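# Park the utility cart inside the yellow taped bay

## Task

Move the utility cart into the yellow taped bay so that each of its four wheels rests fully within the tape and none touches it. Whatever load the cart carries must remain on it, with nothing overhanging its edges. Neither the robot nor the cart may topple or finish tilted. The cart must stay parked without the robot holding it there.

## Robot and tools

Robot. TidyBot++ is one mobile base (0.54 m long, 0.50 m wide, 0.38 m tall) on four powered casters, with a single seven-joint arm and a two-finger gripper on top. The shoulder is 0.12 m ahead of the base centre and 0.68 m above the floor. The arm begins folded with the hand pointing down. In that state the wrist and hand reach up to 0.08 m past the base front and the elbow rises up to 1.15 m. There are two cameras: base_camera, fixed on the chassis and looking forward (644x364), and wrist_camera, a fisheye on the hand looking along it (644x476). A loose object may occasionally get a brief push from outside.

Frames. Base frame: origin on the floor below the base centre, x forward, y left, z up. hand_pose is reported in this frame; it is the point between the finger pads, its z axis runs out along the fingers and the pads close along its y axis. It can be off by 1-2 cm, so trust the images. The odometry frame is the base frame as it stood when the scene began. base_odometry counts wheel turns, so slipping looks like travel, and it drifts by a few cm and degrees over many moves. Heading is in radians, left positive, from -3.142 to 3.142. base_tilt is in degrees, forward and right positive, with a fixed bias near 1 degree.

execute_actions. Arguments: "actions", a list holding one action or none (none just returns state and images), and optional "cameras", a list of "base_camera", "wrist_camera" or "all" (omitted, null or ["all"] gives both; [] gives none). The "pictures" line names the images in order. One action may contain:
- "base": exactly one key, each a relative offset from where the base last reported itself, not a pose. translate_m: metres straight ahead, forward positive, -2 to 2. strafe_m: metres sideways, left positive, -2 to 2. rotate_rad: radians on the spot, counter-clockwise from above positive, -6.3 to 6.3. The base does not turn while translating or strafing.
- "joints": absolute targets for the one arm, keyed by name. joint_1_rad to joint_7_rad in radians; gripper_pos from 0 (open, pad gap about 85 mm) to 1 (closed, squeezing about 100 N per finger). joint_2_rad within -2.249..2.249, joint_4_rad within -2.579..2.579, joint_6_rad within -2.099..2.099; joints 1, 3, 5 and 7 are unbounded but take the shorter way, so turn them in steps under half a turn. joint_1_rad positive is clockwise from above, opposite to rotate_rad. joint_7_rad at 1.57 with the hand down opens the fingers toward the robot's left and right.
- "speeds": optional caps for that action only: translate_m and strafe_m 0.05 to 0.5 m/s, rotate_rad 0.1 to 1.57 rad/s; the top of each range is the default.
Motions in one action start together. A base move needing over 8.667 s at its cap is refused, and no action runs past 15 s. An unknown key or out-of-range number refuses the whole call, and nothing moves. A joint or base left out of an action may keep pushing toward its previous target.

Arm geometry. With joint_1_rad = 0, joint_3_rad = 3.14 and joint_5_rad = 0 (roughly the start), the arm stays in the vertical x-z plane. Segment angles from vertical, forward positive: upper arm (0.42 m) = joint_2_rad; forearm (0.31 m) = joint_2_rad - joint_4_rad; hand (0.31 m to the hand point) = that minus joint_6_rad. Forward reach from the shoulder is the sum of length x sin(angle), height the sum of length x cos(angle). A downward-pointing hand reaches at most about 0.94 m above the floor, and only near the base.

Result lines. base_status and joint_status say how each motion ended: "done"; "off_target" (resting away from target, possibly still pushing); "contact_stop" or "time_out" (base gives up its target and holds). A blocked base shoves until timeout and may still say "done" well short of target. "joint command not followed" with a "cause:" line means a self-collision check held back the arm targets (joint_status: "not_followed"); the gripper part still runs. Nothing checks the arm against the base. on_its_own lists motion you did not command. motor_effort gives percent of maximum, peak in brackets, noisy. "ARM HIT" reports a hard arm collision. Torque over limit (104.5 N m joints 1-4, 51.3 N m joints 5-7) freezes the arm and gripper for 10 s; the base keeps going. MOTOR HOT appears at 60 °C; at 75 °C an OVER-TEMPERATURE FAULT lets the arm sink and marks keys "limit_stop_at_motor_heat". If a call reports a stop, the later execute_actions, wait and finished_scene calls in the same reply are skipped.

Friction and load. Joints can settle slightly off target while reporting done; correct by sending last command + (wanted angle - read angle). Held weight makes the arm sag; do not resend the read angle while holding something.

Other tools. wait: "seconds" 0 to 10, commands nothing, returns state and images. zoom_image: "camera" and "region" [x0, y0, x1, y1] in pixels of that camera's latest image, at most 504 by 504. read_manual: "section" (only "licences"), moves nothing. finished_scene: "scene" integer; ends the scene irreversibly and reports success, so the cart must already sit parked on its own.

Cautions. The simulation keeps running while you think; the robot holds its last command. Do not keep driving while the arm is snagged at about 0.8 m or higher, and avoid sideways pushes on a raised hand: both can tip the robot. Do not drive the arm into objects (torque faults), and avoid slams, drops and very hard shoves of the cart. Keep any load from sliding off, and leave nothing leaning or tilted.

Each tool is called after "Emit:" as name(argument=value, ...), one argument or row to a line, values as JSON.

## Session

Emit:
execute_actions(
  actions=[],
)

Scene clock: 0.00 s.
base_odometry: x=+0.000 y=+0.000 heading=+0.000 (m, m, rad; odometry frame)
base_tilt: forward=-0.3 right=+0.2 (deg)
base_status: not commanded
joint_positions: joint_1_rad=-0.038 joint_2_rad=-0.383 joint_3_rad=+3.127 joint_4_rad=-2.537 joint_5_rad=+0.002 joint_6_rad=-0.830 joint_7_rad=+1.576 gripper_pos=+0.000
joint_status: not commanded
motor_effort: joint_1_rad=+0 joint_2_rad=-1 joint_3_rad=+1 joint_4_rad=+20 joint_5_rad=+0 joint_6_rad=+3 joint_7_rad=+0 (%)
hand_pose: x=+0.2729 y=+0.0084 z=+0.5916 quat_wxyz=(+0.002, +0.996, +0.030, +0.079) (m; base frame)
pictures: base_camera, wrist_camera
Images, in order (width x height): base_camera 644x364, wrist_camera 644x476.

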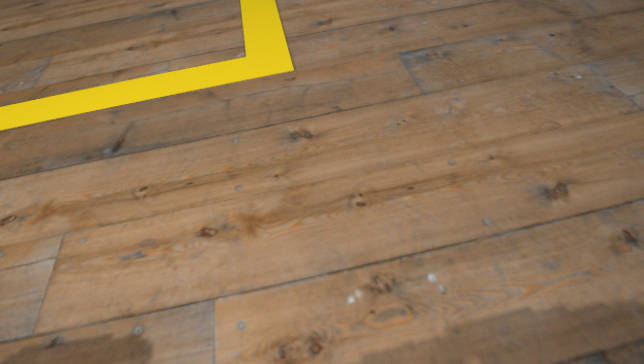

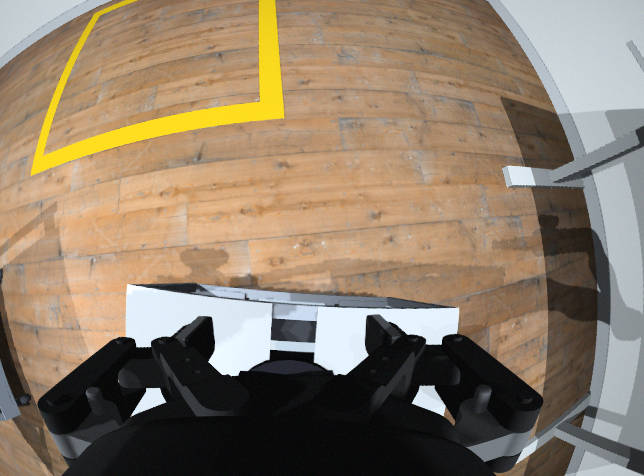

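Emit:
execute_actions(
  actions=[
    {"joints":{"joint_1_rad":-0.6,"joint_2_rad":-0.3,"joint_4_rad":-1.6,"joint_6_rad":-1.0}},
  ],
  cameras=["wrist_camera"],
)

Emit:
execute_actions(
  actions=[
    {"joints":{"joint_1_rad":-1.9}},
  ],
  cameras=["wrist_camera"],
)

Scene clock: 5.40 s.
base_odometry: x=+0.000 y=+0.000 heading=+0.000 (m, m, rad; odometry frame)
base_tilt: forward=-0.2 right=+0.2 (deg)
base_status: not commanded
joint_positions: joint_1_rad=-0.582 joint_2_rad=-0.318 joint_3_rad=+3.127 joint_4_rad=-1.610 joint_5_rad=+0.002 joint_6_rad=-0.974 joint_7_rad=+1.576 gripper_pos=+0.000
joint_status: all done
motor_effort: joint_1_rad=+0(1) joint_2_rad=-7(7) joint_3_rad=+1(2) joint_4_rad=+22(23) joint_5_rad=+0(0) joint_6_rad=+8(8) joint_7_rad=+0(0) (%)
hand_pose: x=+0.4568 y=+0.2316 z=+0.9689 quat_wxyz=(-0.120, +0.865, +0.269, +0.407) (m; base frame)
pictures: wrist_camera
Images, in order (width x height): wrist_camera 644x476.

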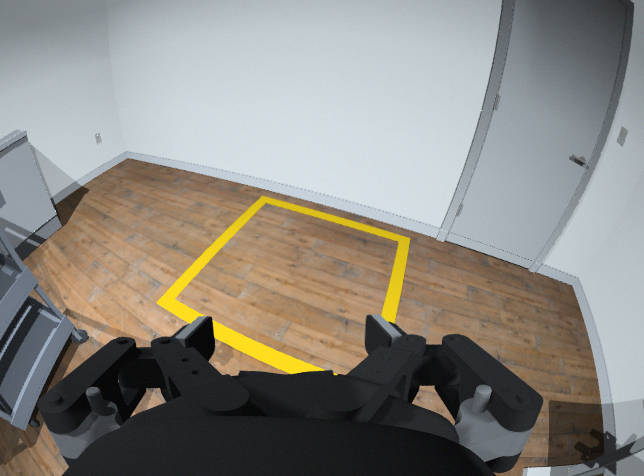

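Scene clock: 7.97 s.
base_odometry: x=+0.000 y=+0.000 heading=+0.000 (m, m, rad; odometry frame)
base_tilt: forward=-0.2 right=+0.2 (deg)
base_status: not commanded
joint_positions: joint_1_rad=-1.883 joint_2_rad=-0.316 joint_3_rad=+3.127 joint_4_rad=-1.610 joint_5_rad=+0.002 joint_6_rad=-0.974 joint_7_rad=+1.576 gripper_pos=+0.000
joint_status: all done
motor_effort: joint_1_rad=+0(0) joint_2_rad=-7(8) joint_3_rad=+1(2) joint_4_rad=+23(23) joint_5_rad=-1(0) joint_6_rad=+7(7) joint_7_rad=+0(0) (%)
hand_pose: x=-0.0145 y=+0.3879 z=+0.9679 quat_wxyz=(-0.341, +0.525, +0.738, +0.250) (m; base frame)
pictures: wrist_camera
Images, in order (width x height): wrist_camera 644x476.

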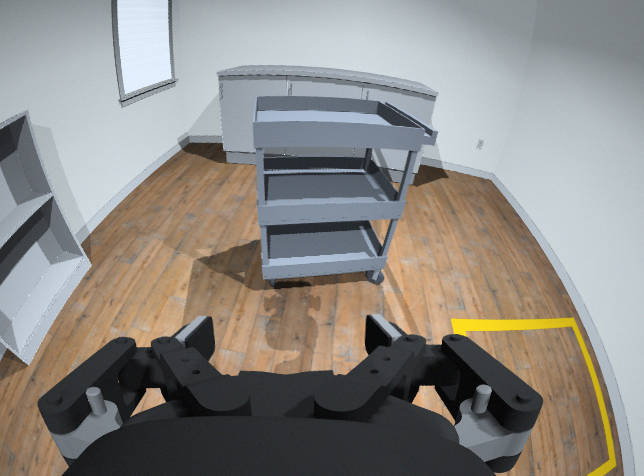

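Emit:
zoom_image(
  camera="wrist_camera",
  region=[230, 80, 450, 300],
)

Region (230, 80, 450, 300) of wrist_camera's 644x476 image, scaled by 2.291.

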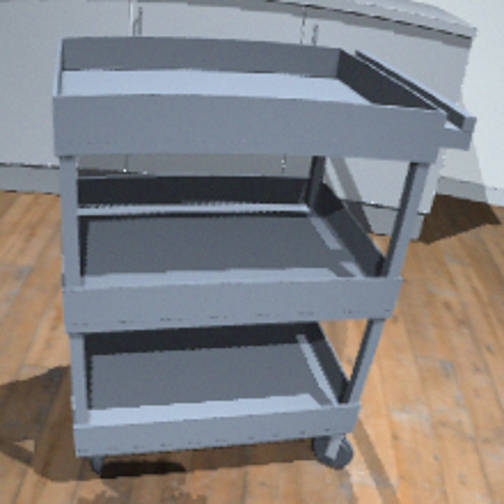

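Emit:
execute_actions(
  actions=[
    {"base":{"rotate_rad":1.92},"joints":{"joint_1_rad":0.0,"joint_2_rad":0.28,"joint_4_rad":-0.76,"joint_6_rad":-2.0}},
  ],
  cameras=[],
)

Emit:
execute_actions(
  actions=[
    {"base":{"strafe_m":-0.24}},
  ],
  cameras=[],
)

Emit:
execute_actions(
  actions=[
    {"base":{"translate_m":0.45},"joints":{"joint_7_rad":0.0}},
  ],
)

Scene clock: 36.27 s.
base_odometry: x=+0.000 y=+0.000 heading=+1.920 (m, m, rad; odometry frame)
base_tilt: forward=-0.2 right=+0.2 (deg)
base_status: done
joint_positions: joint_1_rad=-0.014 joint_2_rad=+0.264 joint_3_rad=+3.127 joint_4_rad=-0.775 joint_5_rad=+0.002 joint_6_rad=-1.975 joint_7_rad=+1.576 gripper_pos=+0.000
joint_status: all done
motor_effort: joint_1_rad=+0(1) joint_2_rad=-22(23) joint_3_rad=+1(2) joint_4_rad=+17(23) joint_5_rad=+0(1) joint_6_rad=+2(7) joint_7_rad=+1(0) (%)
hand_pose: x=+0.5392 y=+0.0117 z=+0.9386 quat_wxyz=(-0.002, +0.998, +0.016, +0.064) (m; base frame)
pictures: none
No camera images: the call's "cameras" was empty. Leave "cameras" out to get every camera's image.

Scene clock: 38.00 s.
base_odometry: x=+0.225 y=+0.082 heading=+1.920 (m, m, rad; odometry frame)
base_tilt: forward=-0.2 right=+0.2 (deg)
base_status: done
joint_positions: joint_1_rad=-0.006 joint_2_rad=+0.264 joint_3_rad=+3.127 joint_4_rad=-0.775 joint_5_rad=+0.002 joint_6_rad=-1.975 joint_7_rad=+1.576 gripper_pos=+0.000
joint_status: not commanded
motor_effort: joint_1_rad=-1(2) joint_2_rad=-22(23) joint_3_rad=+1(1) joint_4_rad=+17(17) joint_5_rad=+0(2) joint_6_rad=+2(2) joint_7_rad=+0(0) (%)
hand_pose: x=+0.5393 y=+0.0081 z=+0.9386 quat_wxyz=(-0.001, +0.998, +0.012, +0.064) (m; base frame)
pictures: none
No camera images: the call's "cameras" was empty. Leave "cameras" out to get every camera's image.

Scene clock: 40.27 s.
base_odometry: x=+0.072 y=+0.505 heading=+1.920 (m, m, rad; odometry frame)
base_tilt: forward=-0.2 right=+0.2 (deg)
base_status: done
joint_positions: joint_1_rad=-0.006 joint_2_rad=+0.282 joint_3_rad=+3.127 joint_4_rad=-0.772 joint_5_rad=+0.002 joint_6_rad=-1.978 joint_7_rad=+0.008 gripper_pos=+0.000
joint_status: all done
motor_effort: joint_1_rad=+0(1) joint_2_rad=-24(26) joint_3_rad=+1(0) joint_4_rad=+17(17) joint_5_rad=+0(1) joint_6_rad=+1(2) joint_7_rad=+0(0) (%)
hand_pose: x=+0.5433 y=+0.0082 z=+0.9322 quat_wxyz=(-0.040, +0.715, -0.697, +0.038) (m; base frame)
pictures: base_camera, wrist_camera
Images, in order (width x height): base_camera 644x364, wrist_camera 644x476.

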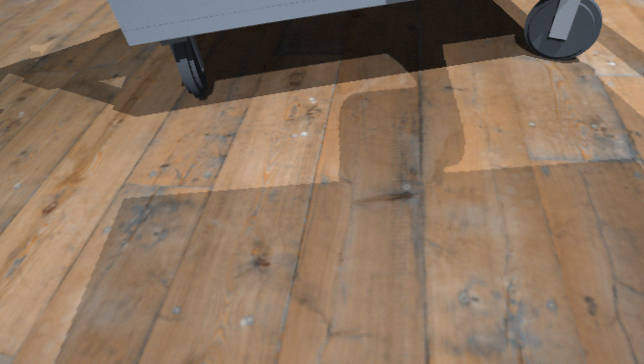

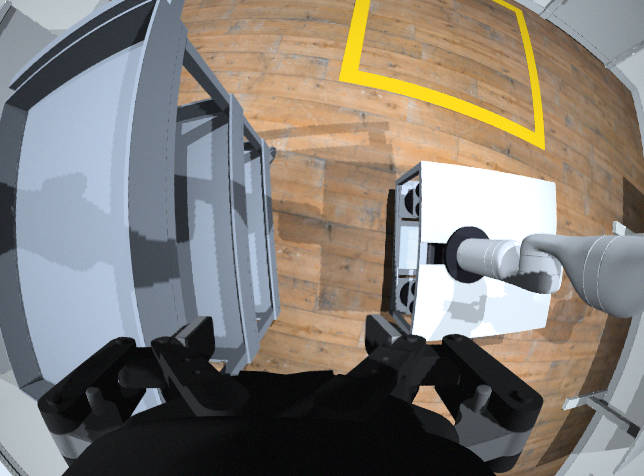

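Emit:
execute_actions(
  actions=[
    {"base":{"strafe_m":-0.08},"joints":{"joint_7_rad":0.11,"joint_2_rad":0.25}},
  ],
  cameras=[],
)

Emit:
execute_actions(
  actions=[
    {"base":{"translate_m":0.12}},
  ],
)

Scene clock: 47.70 s.
base_odometry: x=+0.147 y=+0.533 heading=+1.920 (m, m, rad; odometry frame)
base_tilt: forward=-0.2 right=+0.2 (deg)
base_status: done
joint_positions: joint_1_rad=+0.000 joint_2_rad=+0.261 joint_3_rad=+3.127 joint_4_rad=-0.770 joint_5_rad=+0.002 joint_6_rad=-1.978 joint_7_rad=+0.086 gripper_pos=+0.000
joint_status: all done
motor_effort: joint_1_rad=-1(2) joint_2_rad=-22(24) joint_3_rad=+0(1) joint_4_rad=+17(18) joint_5_rad=+0(1) joint_6_rad=+1(2) joint_7_rad=+0(0) (%)
hand_pose: x=+0.5383 y=+0.0059 z=+0.9413 quat_wxyz=(-0.046, +0.740, -0.670, +0.048) (m; base frame)
pictures: none
No camera images: the call's "cameras" was empty. Leave "cameras" out to get every camera's image.

Scene clock: 49.03 s.
base_odometry: x=+0.106 y=+0.646 heading=+1.920 (m, m, rad; odometry frame)
base_tilt: forward=-0.2 right=+0.2 (deg)
base_status: done
joint_positions: joint_1_rad=+0.000 joint_2_rad=+0.259 joint_3_rad=+3.127 joint_4_rad=-0.770 joint_5_rad=+0.002 joint_6_rad=-1.978 joint_7_rad=+0.086 gripper_pos=+0.000
joint_status: not commanded
motor_effort: joint_1_rad=+0(0) joint_2_rad=-22(26) joint_3_rad=+1(1) joint_4_rad=+17(18) joint_5_rad=+0(0) joint_6_rad=+2(2) joint_7_rad=+0(0) (%)
hand_pose: x=+0.5377 y=+0.0059 z=+0.9422 quat_wxyz=(-0.047, +0.740, -0.670, +0.049) (m; base frame)
pictures: base_camera, wrist_camera
Images, in order (width x height): base_camera 644x364, wrist_camera 644x476.

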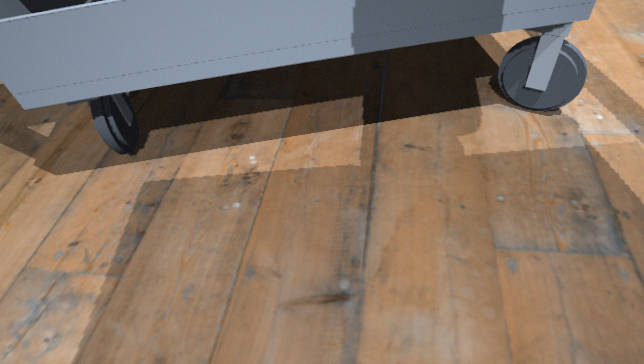

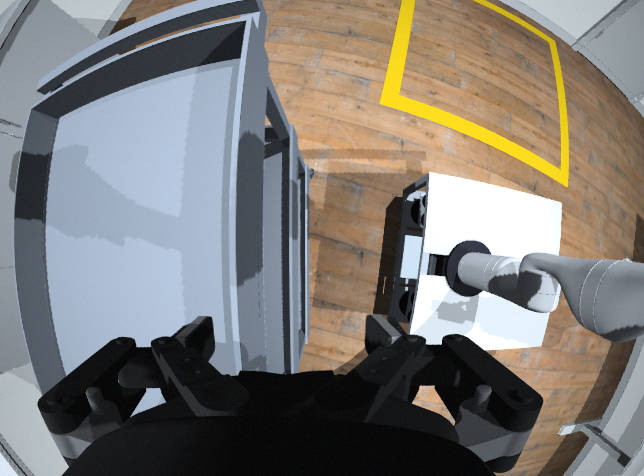

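Emit:
execute_actions(
  actions=[
    {"base":{"translate_m":0.053},"joints":{"joint_7_rad":0.14}},
  ],
  cameras=["wrist_camera"],
)

Emit:
execute_actions(
  actions=[
    {"joints":{"joint_2_rad":0.29,"joint_4_rad":-0.9,"joint_6_rad":-1.9}},
  ],
  cameras=["wrist_camera"],
)

Scene clock: 55.97 s.
base_odometry: x=+0.088 y=+0.696 heading=+1.920 (m, m, rad; odometry frame)
base_tilt: forward=-0.2 right=+0.2 (deg)
base_status: done
joint_positions: joint_1_rad=+0.000 joint_2_rad=+0.257 joint_3_rad=+3.127 joint_4_rad=-0.770 joint_5_rad=+0.002 joint_6_rad=-1.978 joint_7_rad=+0.110 gripper_pos=+0.000
joint_status: all done
motor_effort: joint_1_rad=+0(1) joint_2_rad=-22(27) joint_3_rad=+1(0) joint_4_rad=+17(17) joint_5_rad=+0(1) joint_6_rad=+1(2) joint_7_rad=+0(0) (%)
hand_pose: x=+0.5371 y=+0.0059 z=+0.9431 quat_wxyz=(-0.047, +0.748, -0.661, +0.050) (m; base frame)
pictures: wrist_camera
Images, in order (width x height): wrist_camera 644x476.

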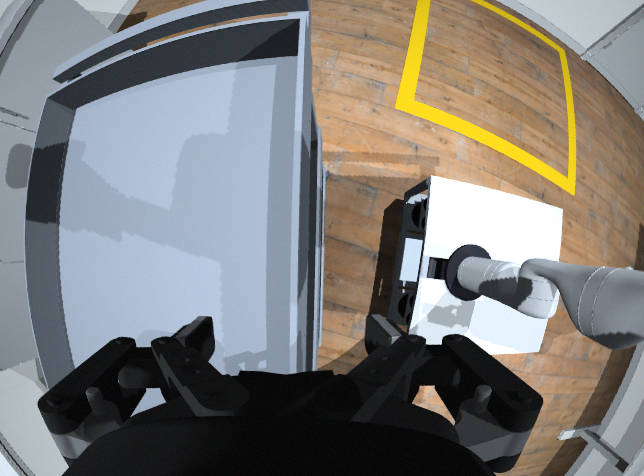

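Scene clock: 57.07 s.
base_odometry: x=+0.088 y=+0.696 heading=+1.920 (m, m, rad; odometry frame)
base_tilt: forward=-0.2 right=+0.2 (deg)
base_status: not commanded
joint_positions: joint_1_rad=+0.000 joint_2_rad=+0.284 joint_3_rad=+3.127 joint_4_rad=-0.891 joint_5_rad=+0.002 joint_6_rad=-1.923 joint_7_rad=+0.110 gripper_pos=+0.000
joint_status: all done
motor_effort: joint_1_rad=+0(0) joint_2_rad=-24(25) joint_3_rad=+1(0) joint_4_rad=+17(18) joint_5_rad=+0(0) joint_6_rad=+1(1) joint_7_rad=+1(0) (%)
hand_pose: x=+0.5404 y=+0.0060 z=+0.8962 quat_wxyz=(-0.016, +0.749, -0.662, +0.016) (m; base frame)
pictures: wrist_camera
Images, in order (width x height): wrist_camera 644x476.

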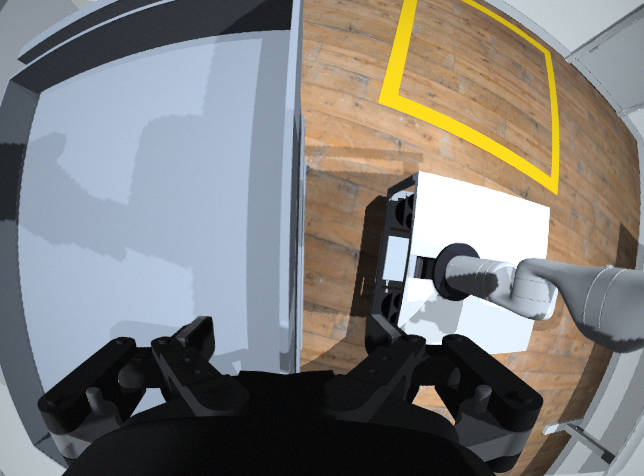

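Emit:
execute_actions(
  actions=[
    {"joints":{"joint_2_rad":0.305,"joint_4_rad":-1.0,"joint_6_rad":-1.82}},
  ],
  cameras=["wrist_camera"],
)

Emit:
execute_actions(
  actions=[
    {"joints":{"gripper_pos":1.0}},
  ],
  cameras=["wrist_camera"],
)

Scene clock: 60.80 s.
base_odometry: x=+0.088 y=+0.696 heading=+1.920 (m, m, rad; odometry frame)
base_tilt: forward=-0.2 right=+0.2 (deg)
base_status: not commanded
joint_positions: joint_1_rad=+0.000 joint_2_rad=+0.297 joint_3_rad=+3.127 joint_4_rad=-0.991 joint_5_rad=+0.002 joint_6_rad=-1.843 joint_7_rad=+0.110 gripper_pos=+0.000
joint_status: all done
motor_effort: joint_1_rad=+0(0) joint_2_rad=-25(24) joint_3_rad=+1(0) joint_4_rad=+18(19) joint_5_rad=-1(0) joint_6_rad=+0(2) joint_7_rad=+0(0) (%)
hand_pose: x=+0.5471 y=+0.0062 z=+0.8609 quat_wxyz=(-0.005, +0.750, -0.662, +0.003) (m; base frame)
pictures: wrist_camera
Images, in order (width x height): wrist_camera 644x476.

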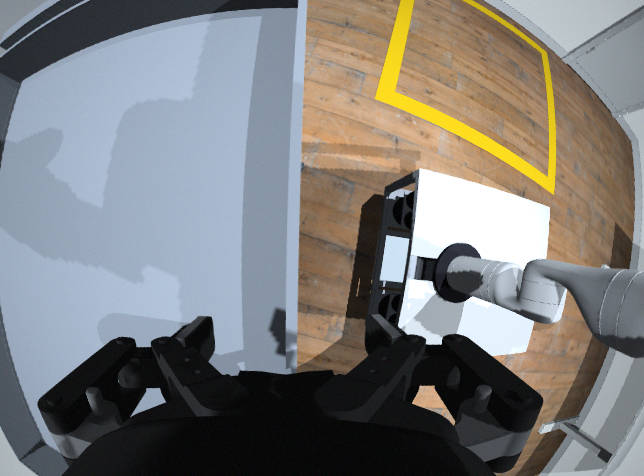

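Scene clock: 61.90 s.
base_odometry: x=+0.088 y=+0.696 heading=+1.920 (m, m, rad; odometry frame)
base_tilt: forward=-0.2 right=+0.2 (deg)
base_status: not commanded
joint_positions: joint_1_rad=+0.000 joint_2_rad=+0.296 joint_3_rad=+3.127 joint_4_rad=-0.991 joint_5_rad=+0.002 joint_6_rad=-1.844 joint_7_rad=+0.110 gripper_pos=+0.964
joint_status: gripper_pos off_target (ended at +0.964, target +1.000)
motor_effort: joint_1_rad=-2(3) joint_2_rad=-24(25) joint_3_rad=-1(2) joint_4_rad=+18(20) joint_5_rad=-2(3) joint_6_rad=+1(8) joint_7_rad=+4(3) (%)
hand_pose: x=+0.5466 y=+0.0058 z=+0.8611 quat_wxyz=(-0.004, +0.749, -0.662, +0.003) (m; base frame)
pictures: wrist_camera
Images, in order (width x height): wrist_camera 644x476.

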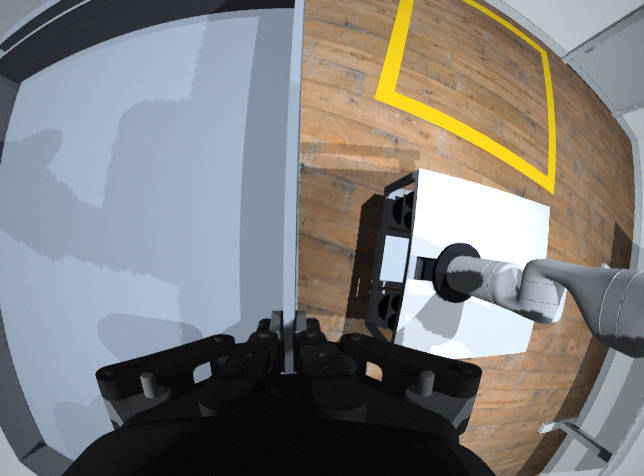

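Emit:
execute_actions(
  actions=[
    {"base":{"rotate_rad":-0.4},"speeds":{"rotate_rad":0.2}},
  ],
)

Scene clock: 67.60 s.
base_odometry: x=+0.088 y=+0.696 heading=+1.520 (m, m, rad; odometry frame)
base_tilt: forward=-0.2 right=+0.2 (deg)
base_status: done
joint_positions: joint_1_rad=-0.005 joint_2_rad=+0.296 joint_3_rad=+3.120 joint_4_rad=-0.992 joint_5_rad=-0.002 joint_6_rad=-1.842 joint_7_rad=+0.155 gripper_pos=+0.964
joint_status: not commanded
motor_effort: joint_1_rad=-1(9) joint_2_rad=-21(24) joint_3_rad=-1(9) joint_4_rad=+14(19) joint_5_rad=-3(8) joint_6_rad=+1(4) joint_7_rad=+0(7) (%)
hand_pose: x=+0.5467 y=+0.0119 z=+0.8609 quat_wxyz=(-0.007, +0.768, -0.640, +0.002) (m; base frame)
pictures: base_camera, wrist_camera
Images, in order (width x height): base_camera 644x364, wrist_camera 644x476.

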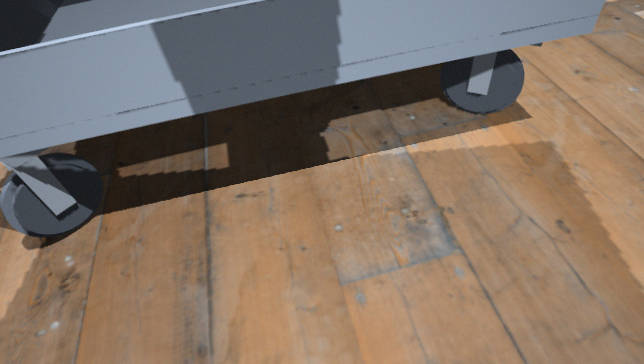

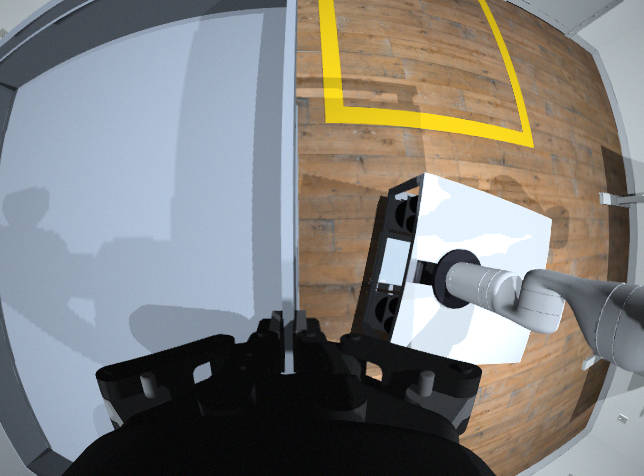

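Emit:
execute_actions(
  actions=[
    {"base":{"rotate_rad":-1.48},"speeds":{"rotate_rad":0.3}},
  ],
)

Scene clock: 74.93 s.
base_odometry: x=+0.088 y=+0.696 heading=+0.041 (m, m, rad; odometry frame)
base_tilt: forward=-0.2 right=+0.2 (deg)
base_status: done
joint_positions: joint_1_rad=+0.002 joint_2_rad=+0.296 joint_3_rad=+3.127 joint_4_rad=-0.992 joint_5_rad=-0.014 joint_6_rad=-1.836 joint_7_rad=+0.167 gripper_pos=+0.964
joint_status: not commanded
motor_effort: joint_1_rad=-3(12) joint_2_rad=-21(25) joint_3_rad=-2(11) joint_4_rad=+15(20) joint_5_rad=-4(9) joint_6_rad=+2(4) joint_7_rad=+1(10) (%)
hand_pose: x=+0.5486 y=+0.0100 z=+0.8609 quat_wxyz=(-0.013, +0.769, -0.640, +0.001) (m; base frame)
pictures: base_camera, wrist_camera
Images, in order (width x height): base_camera 644x364, wrist_camera 644x476.

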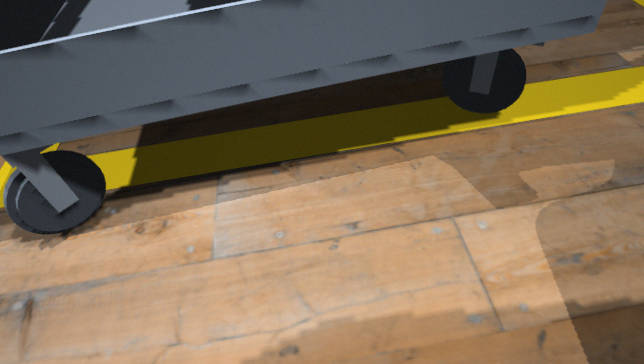

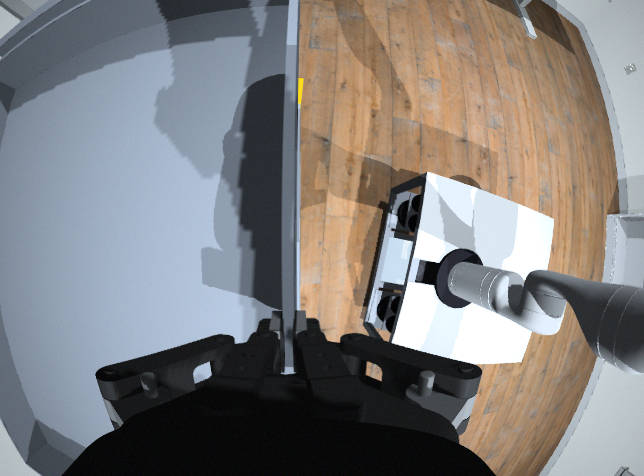

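Emit:
execute_actions(
  actions=[
    {"base":{"strafe_m":-0.11},"speeds":{"strafe_m":0.15}},
  ],
  cameras=[],
)

Emit:
execute_actions(
  actions=[
    {"base":{"translate_m":0.38},"speeds":{"translate_m":0.15}},
  ],
)

Scene clock: 79.17 s.
base_odometry: x=+0.092 y=+0.586 heading=+0.040 (m, m, rad; odometry frame)
base_tilt: forward=-0.2 right=+0.2 (deg)
base_status: done
joint_positions: joint_1_rad=-0.016 joint_2_rad=+0.296 joint_3_rad=+3.109 joint_4_rad=-0.992 joint_5_rad=-0.014 joint_6_rad=-1.835 joint_7_rad=+0.162 gripper_pos=+0.964
joint_status: not commanded
motor_effort: joint_1_rad=+2(8) joint_2_rad=-23(24) joint_3_rad=+1(7) joint_4_rad=+17(20) joint_5_rad=+0(6) joint_6_rad=+1(6) joint_7_rad=-2(6) (%)
hand_pose: x=+0.5481 y=+0.0241 z=+0.8610 quat_wxyz=(-0.015, +0.778, -0.628, -0.001) (m; base frame)
pictures: none
No camera images: the call's "cameras" was empty. Leave "cameras" out to get every camera's image.

Scene clock: 82.37 s.
base_odometry: x=+0.472 y=+0.601 heading=+0.040 (m, m, rad; odometry frame)
base_tilt: forward=-0.2 right=+0.2 (deg)
base_status: done
joint_positions: joint_1_rad=+0.000 joint_2_rad=+0.292 joint_3_rad=+3.124 joint_4_rad=-0.997 joint_5_rad=-0.013 joint_6_rad=-1.836 joint_7_rad=+0.159 gripper_pos=+0.964
joint_status: not commanded
motor_effort: joint_1_rad=-3(4) joint_2_rad=-23(24) joint_3_rad=-3(3) joint_4_rad=+16(22) joint_5_rad=-5(5) joint_6_rad=+0(12) joint_7_rad=+3(4) (%)
hand_pose: x=+0.5467 y=+0.0114 z=+0.8612 quat_wxyz=(-0.012, +0.767, -0.641, +0.000) (m; base frame)
pictures: base_camera, wrist_camera
Images, in order (width x height): base_camera 644x364, wrist_camera 644x476.

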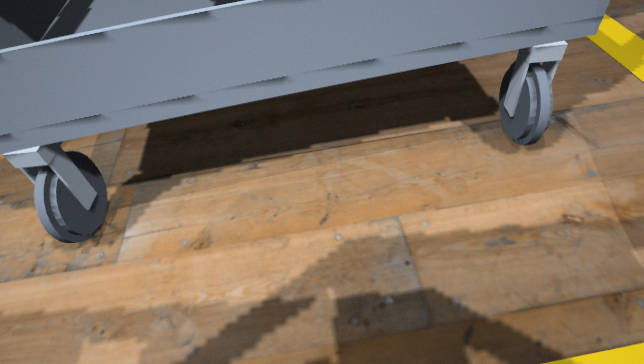

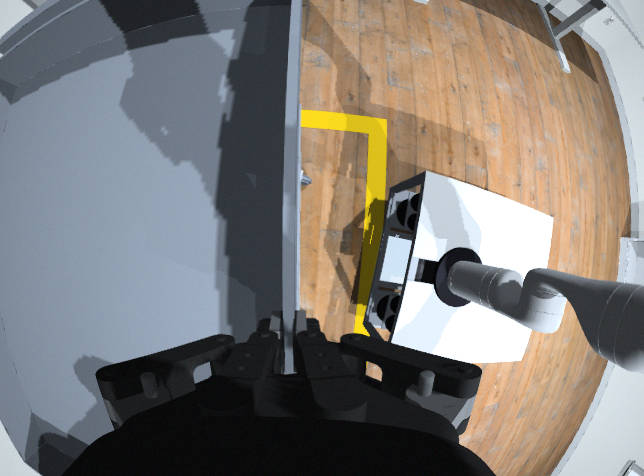

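Emit:
execute_actions(
  actions=[
    {"joints":{"gripper_pos":0.0}},
  ],
  cameras=[],
)

Emit:
execute_actions(
  actions=[
    {"joints":{"joint_2_rad":0.25,"joint_4_rad":-0.76,"joint_6_rad":-2.0}},
  ],
  cameras=[],
)

Emit:
execute_actions(
  actions=[
    {"base":{"translate_m":-0.35},"joints":{"joint_7_rad":1.57}},
  ],
)

Scene clock: 86.37 s.
base_odometry: x=+0.472 y=+0.601 heading=+0.040 (m, m, rad; odometry frame)
base_tilt: forward=-0.2 right=+0.2 (deg)
base_status: not commanded
joint_positions: joint_1_rad=+0.000 joint_2_rad=+0.295 joint_3_rad=+3.124 joint_4_rad=-0.998 joint_5_rad=-0.013 joint_6_rad=-1.836 joint_7_rad=+0.159 gripper_pos=+0.000
joint_status: all done
motor_effort: joint_1_rad=+0(3) joint_2_rad=-24(26) joint_3_rad=+0(3) joint_4_rad=+18(19) joint_5_rad=+0(5) joint_6_rad=+0(1) joint_7_rad=+0(3) (%)
hand_pose: x=+0.5471 y=+0.0116 z=+0.8597 quat_wxyz=(-0.011, +0.767, -0.641, -0.001) (m; base frame)
pictures: none
No camera images: the call's "cameras" was empty. Leave "cameras" out to get every camera's image.

Scene clock: 87.63 s.
base_odometry: x=+0.472 y=+0.601 heading=+0.040 (m, m, rad; odometry frame)
base_tilt: forward=-0.2 right=+0.2 (deg)
base_status: not commanded
joint_positions: joint_1_rad=+0.000 joint_2_rad=+0.255 joint_3_rad=+3.124 joint_4_rad=-0.768 joint_5_rad=-0.013 joint_6_rad=-1.977 joint_7_rad=+0.159 gripper_pos=+0.000
joint_status: all done
motor_effort: joint_1_rad=+0(0) joint_2_rad=-21(26) joint_3_rad=+1(0) joint_4_rad=+17(19) joint_5_rad=+0(1) joint_6_rad=+2(2) joint_7_rad=+1(0) (%)
hand_pose: x=+0.5368 y=+0.0110 z=+0.9447 quat_wxyz=(-0.052, +0.766, -0.639, +0.048) (m; base frame)
pictures: none
No camera images: the call's "cameras" was empty. Leave "cameras" out to get every camera's image.

Scene clock: 89.73 s.
base_odometry: x=+0.122 y=+0.587 heading=+0.040 (m, m, rad; odometry frame)
base_tilt: forward=-0.2 right=+0.2 (deg)
base_status: done
joint_positions: joint_1_rad=+0.000 joint_2_rad=+0.245 joint_3_rad=+3.124 joint_4_rad=-0.768 joint_5_rad=-0.013 joint_6_rad=-1.978 joint_7_rad=+1.563 gripper_pos=+0.000
joint_status: all done
motor_effort: joint_1_rad=+0(2) joint_2_rad=-21(27) joint_3_rad=+0(2) joint_4_rad=+17(18) joint_5_rad=-1(0) joint_6_rad=+2(2) joint_7_rad=+0(0) (%)
hand_pose: x=+0.5341 y=+0.0109 z=+0.9487 quat_wxyz=(-0.009, +0.997, +0.007, +0.075) (m; base frame)
pictures: base_camera, wrist_camera
Images, in order (width x height): base_camera 644x364, wrist_camera 644x476.

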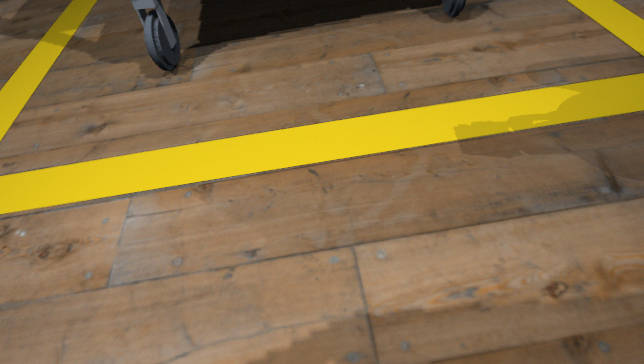

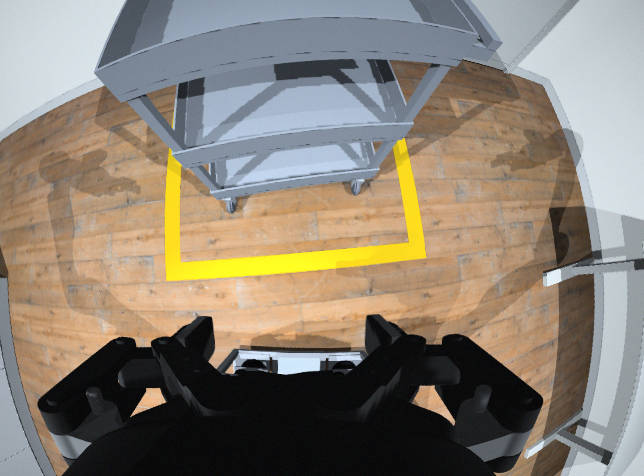

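Emit:
finished_scene(
  scene=1,
)

The scene is finished: the task was done.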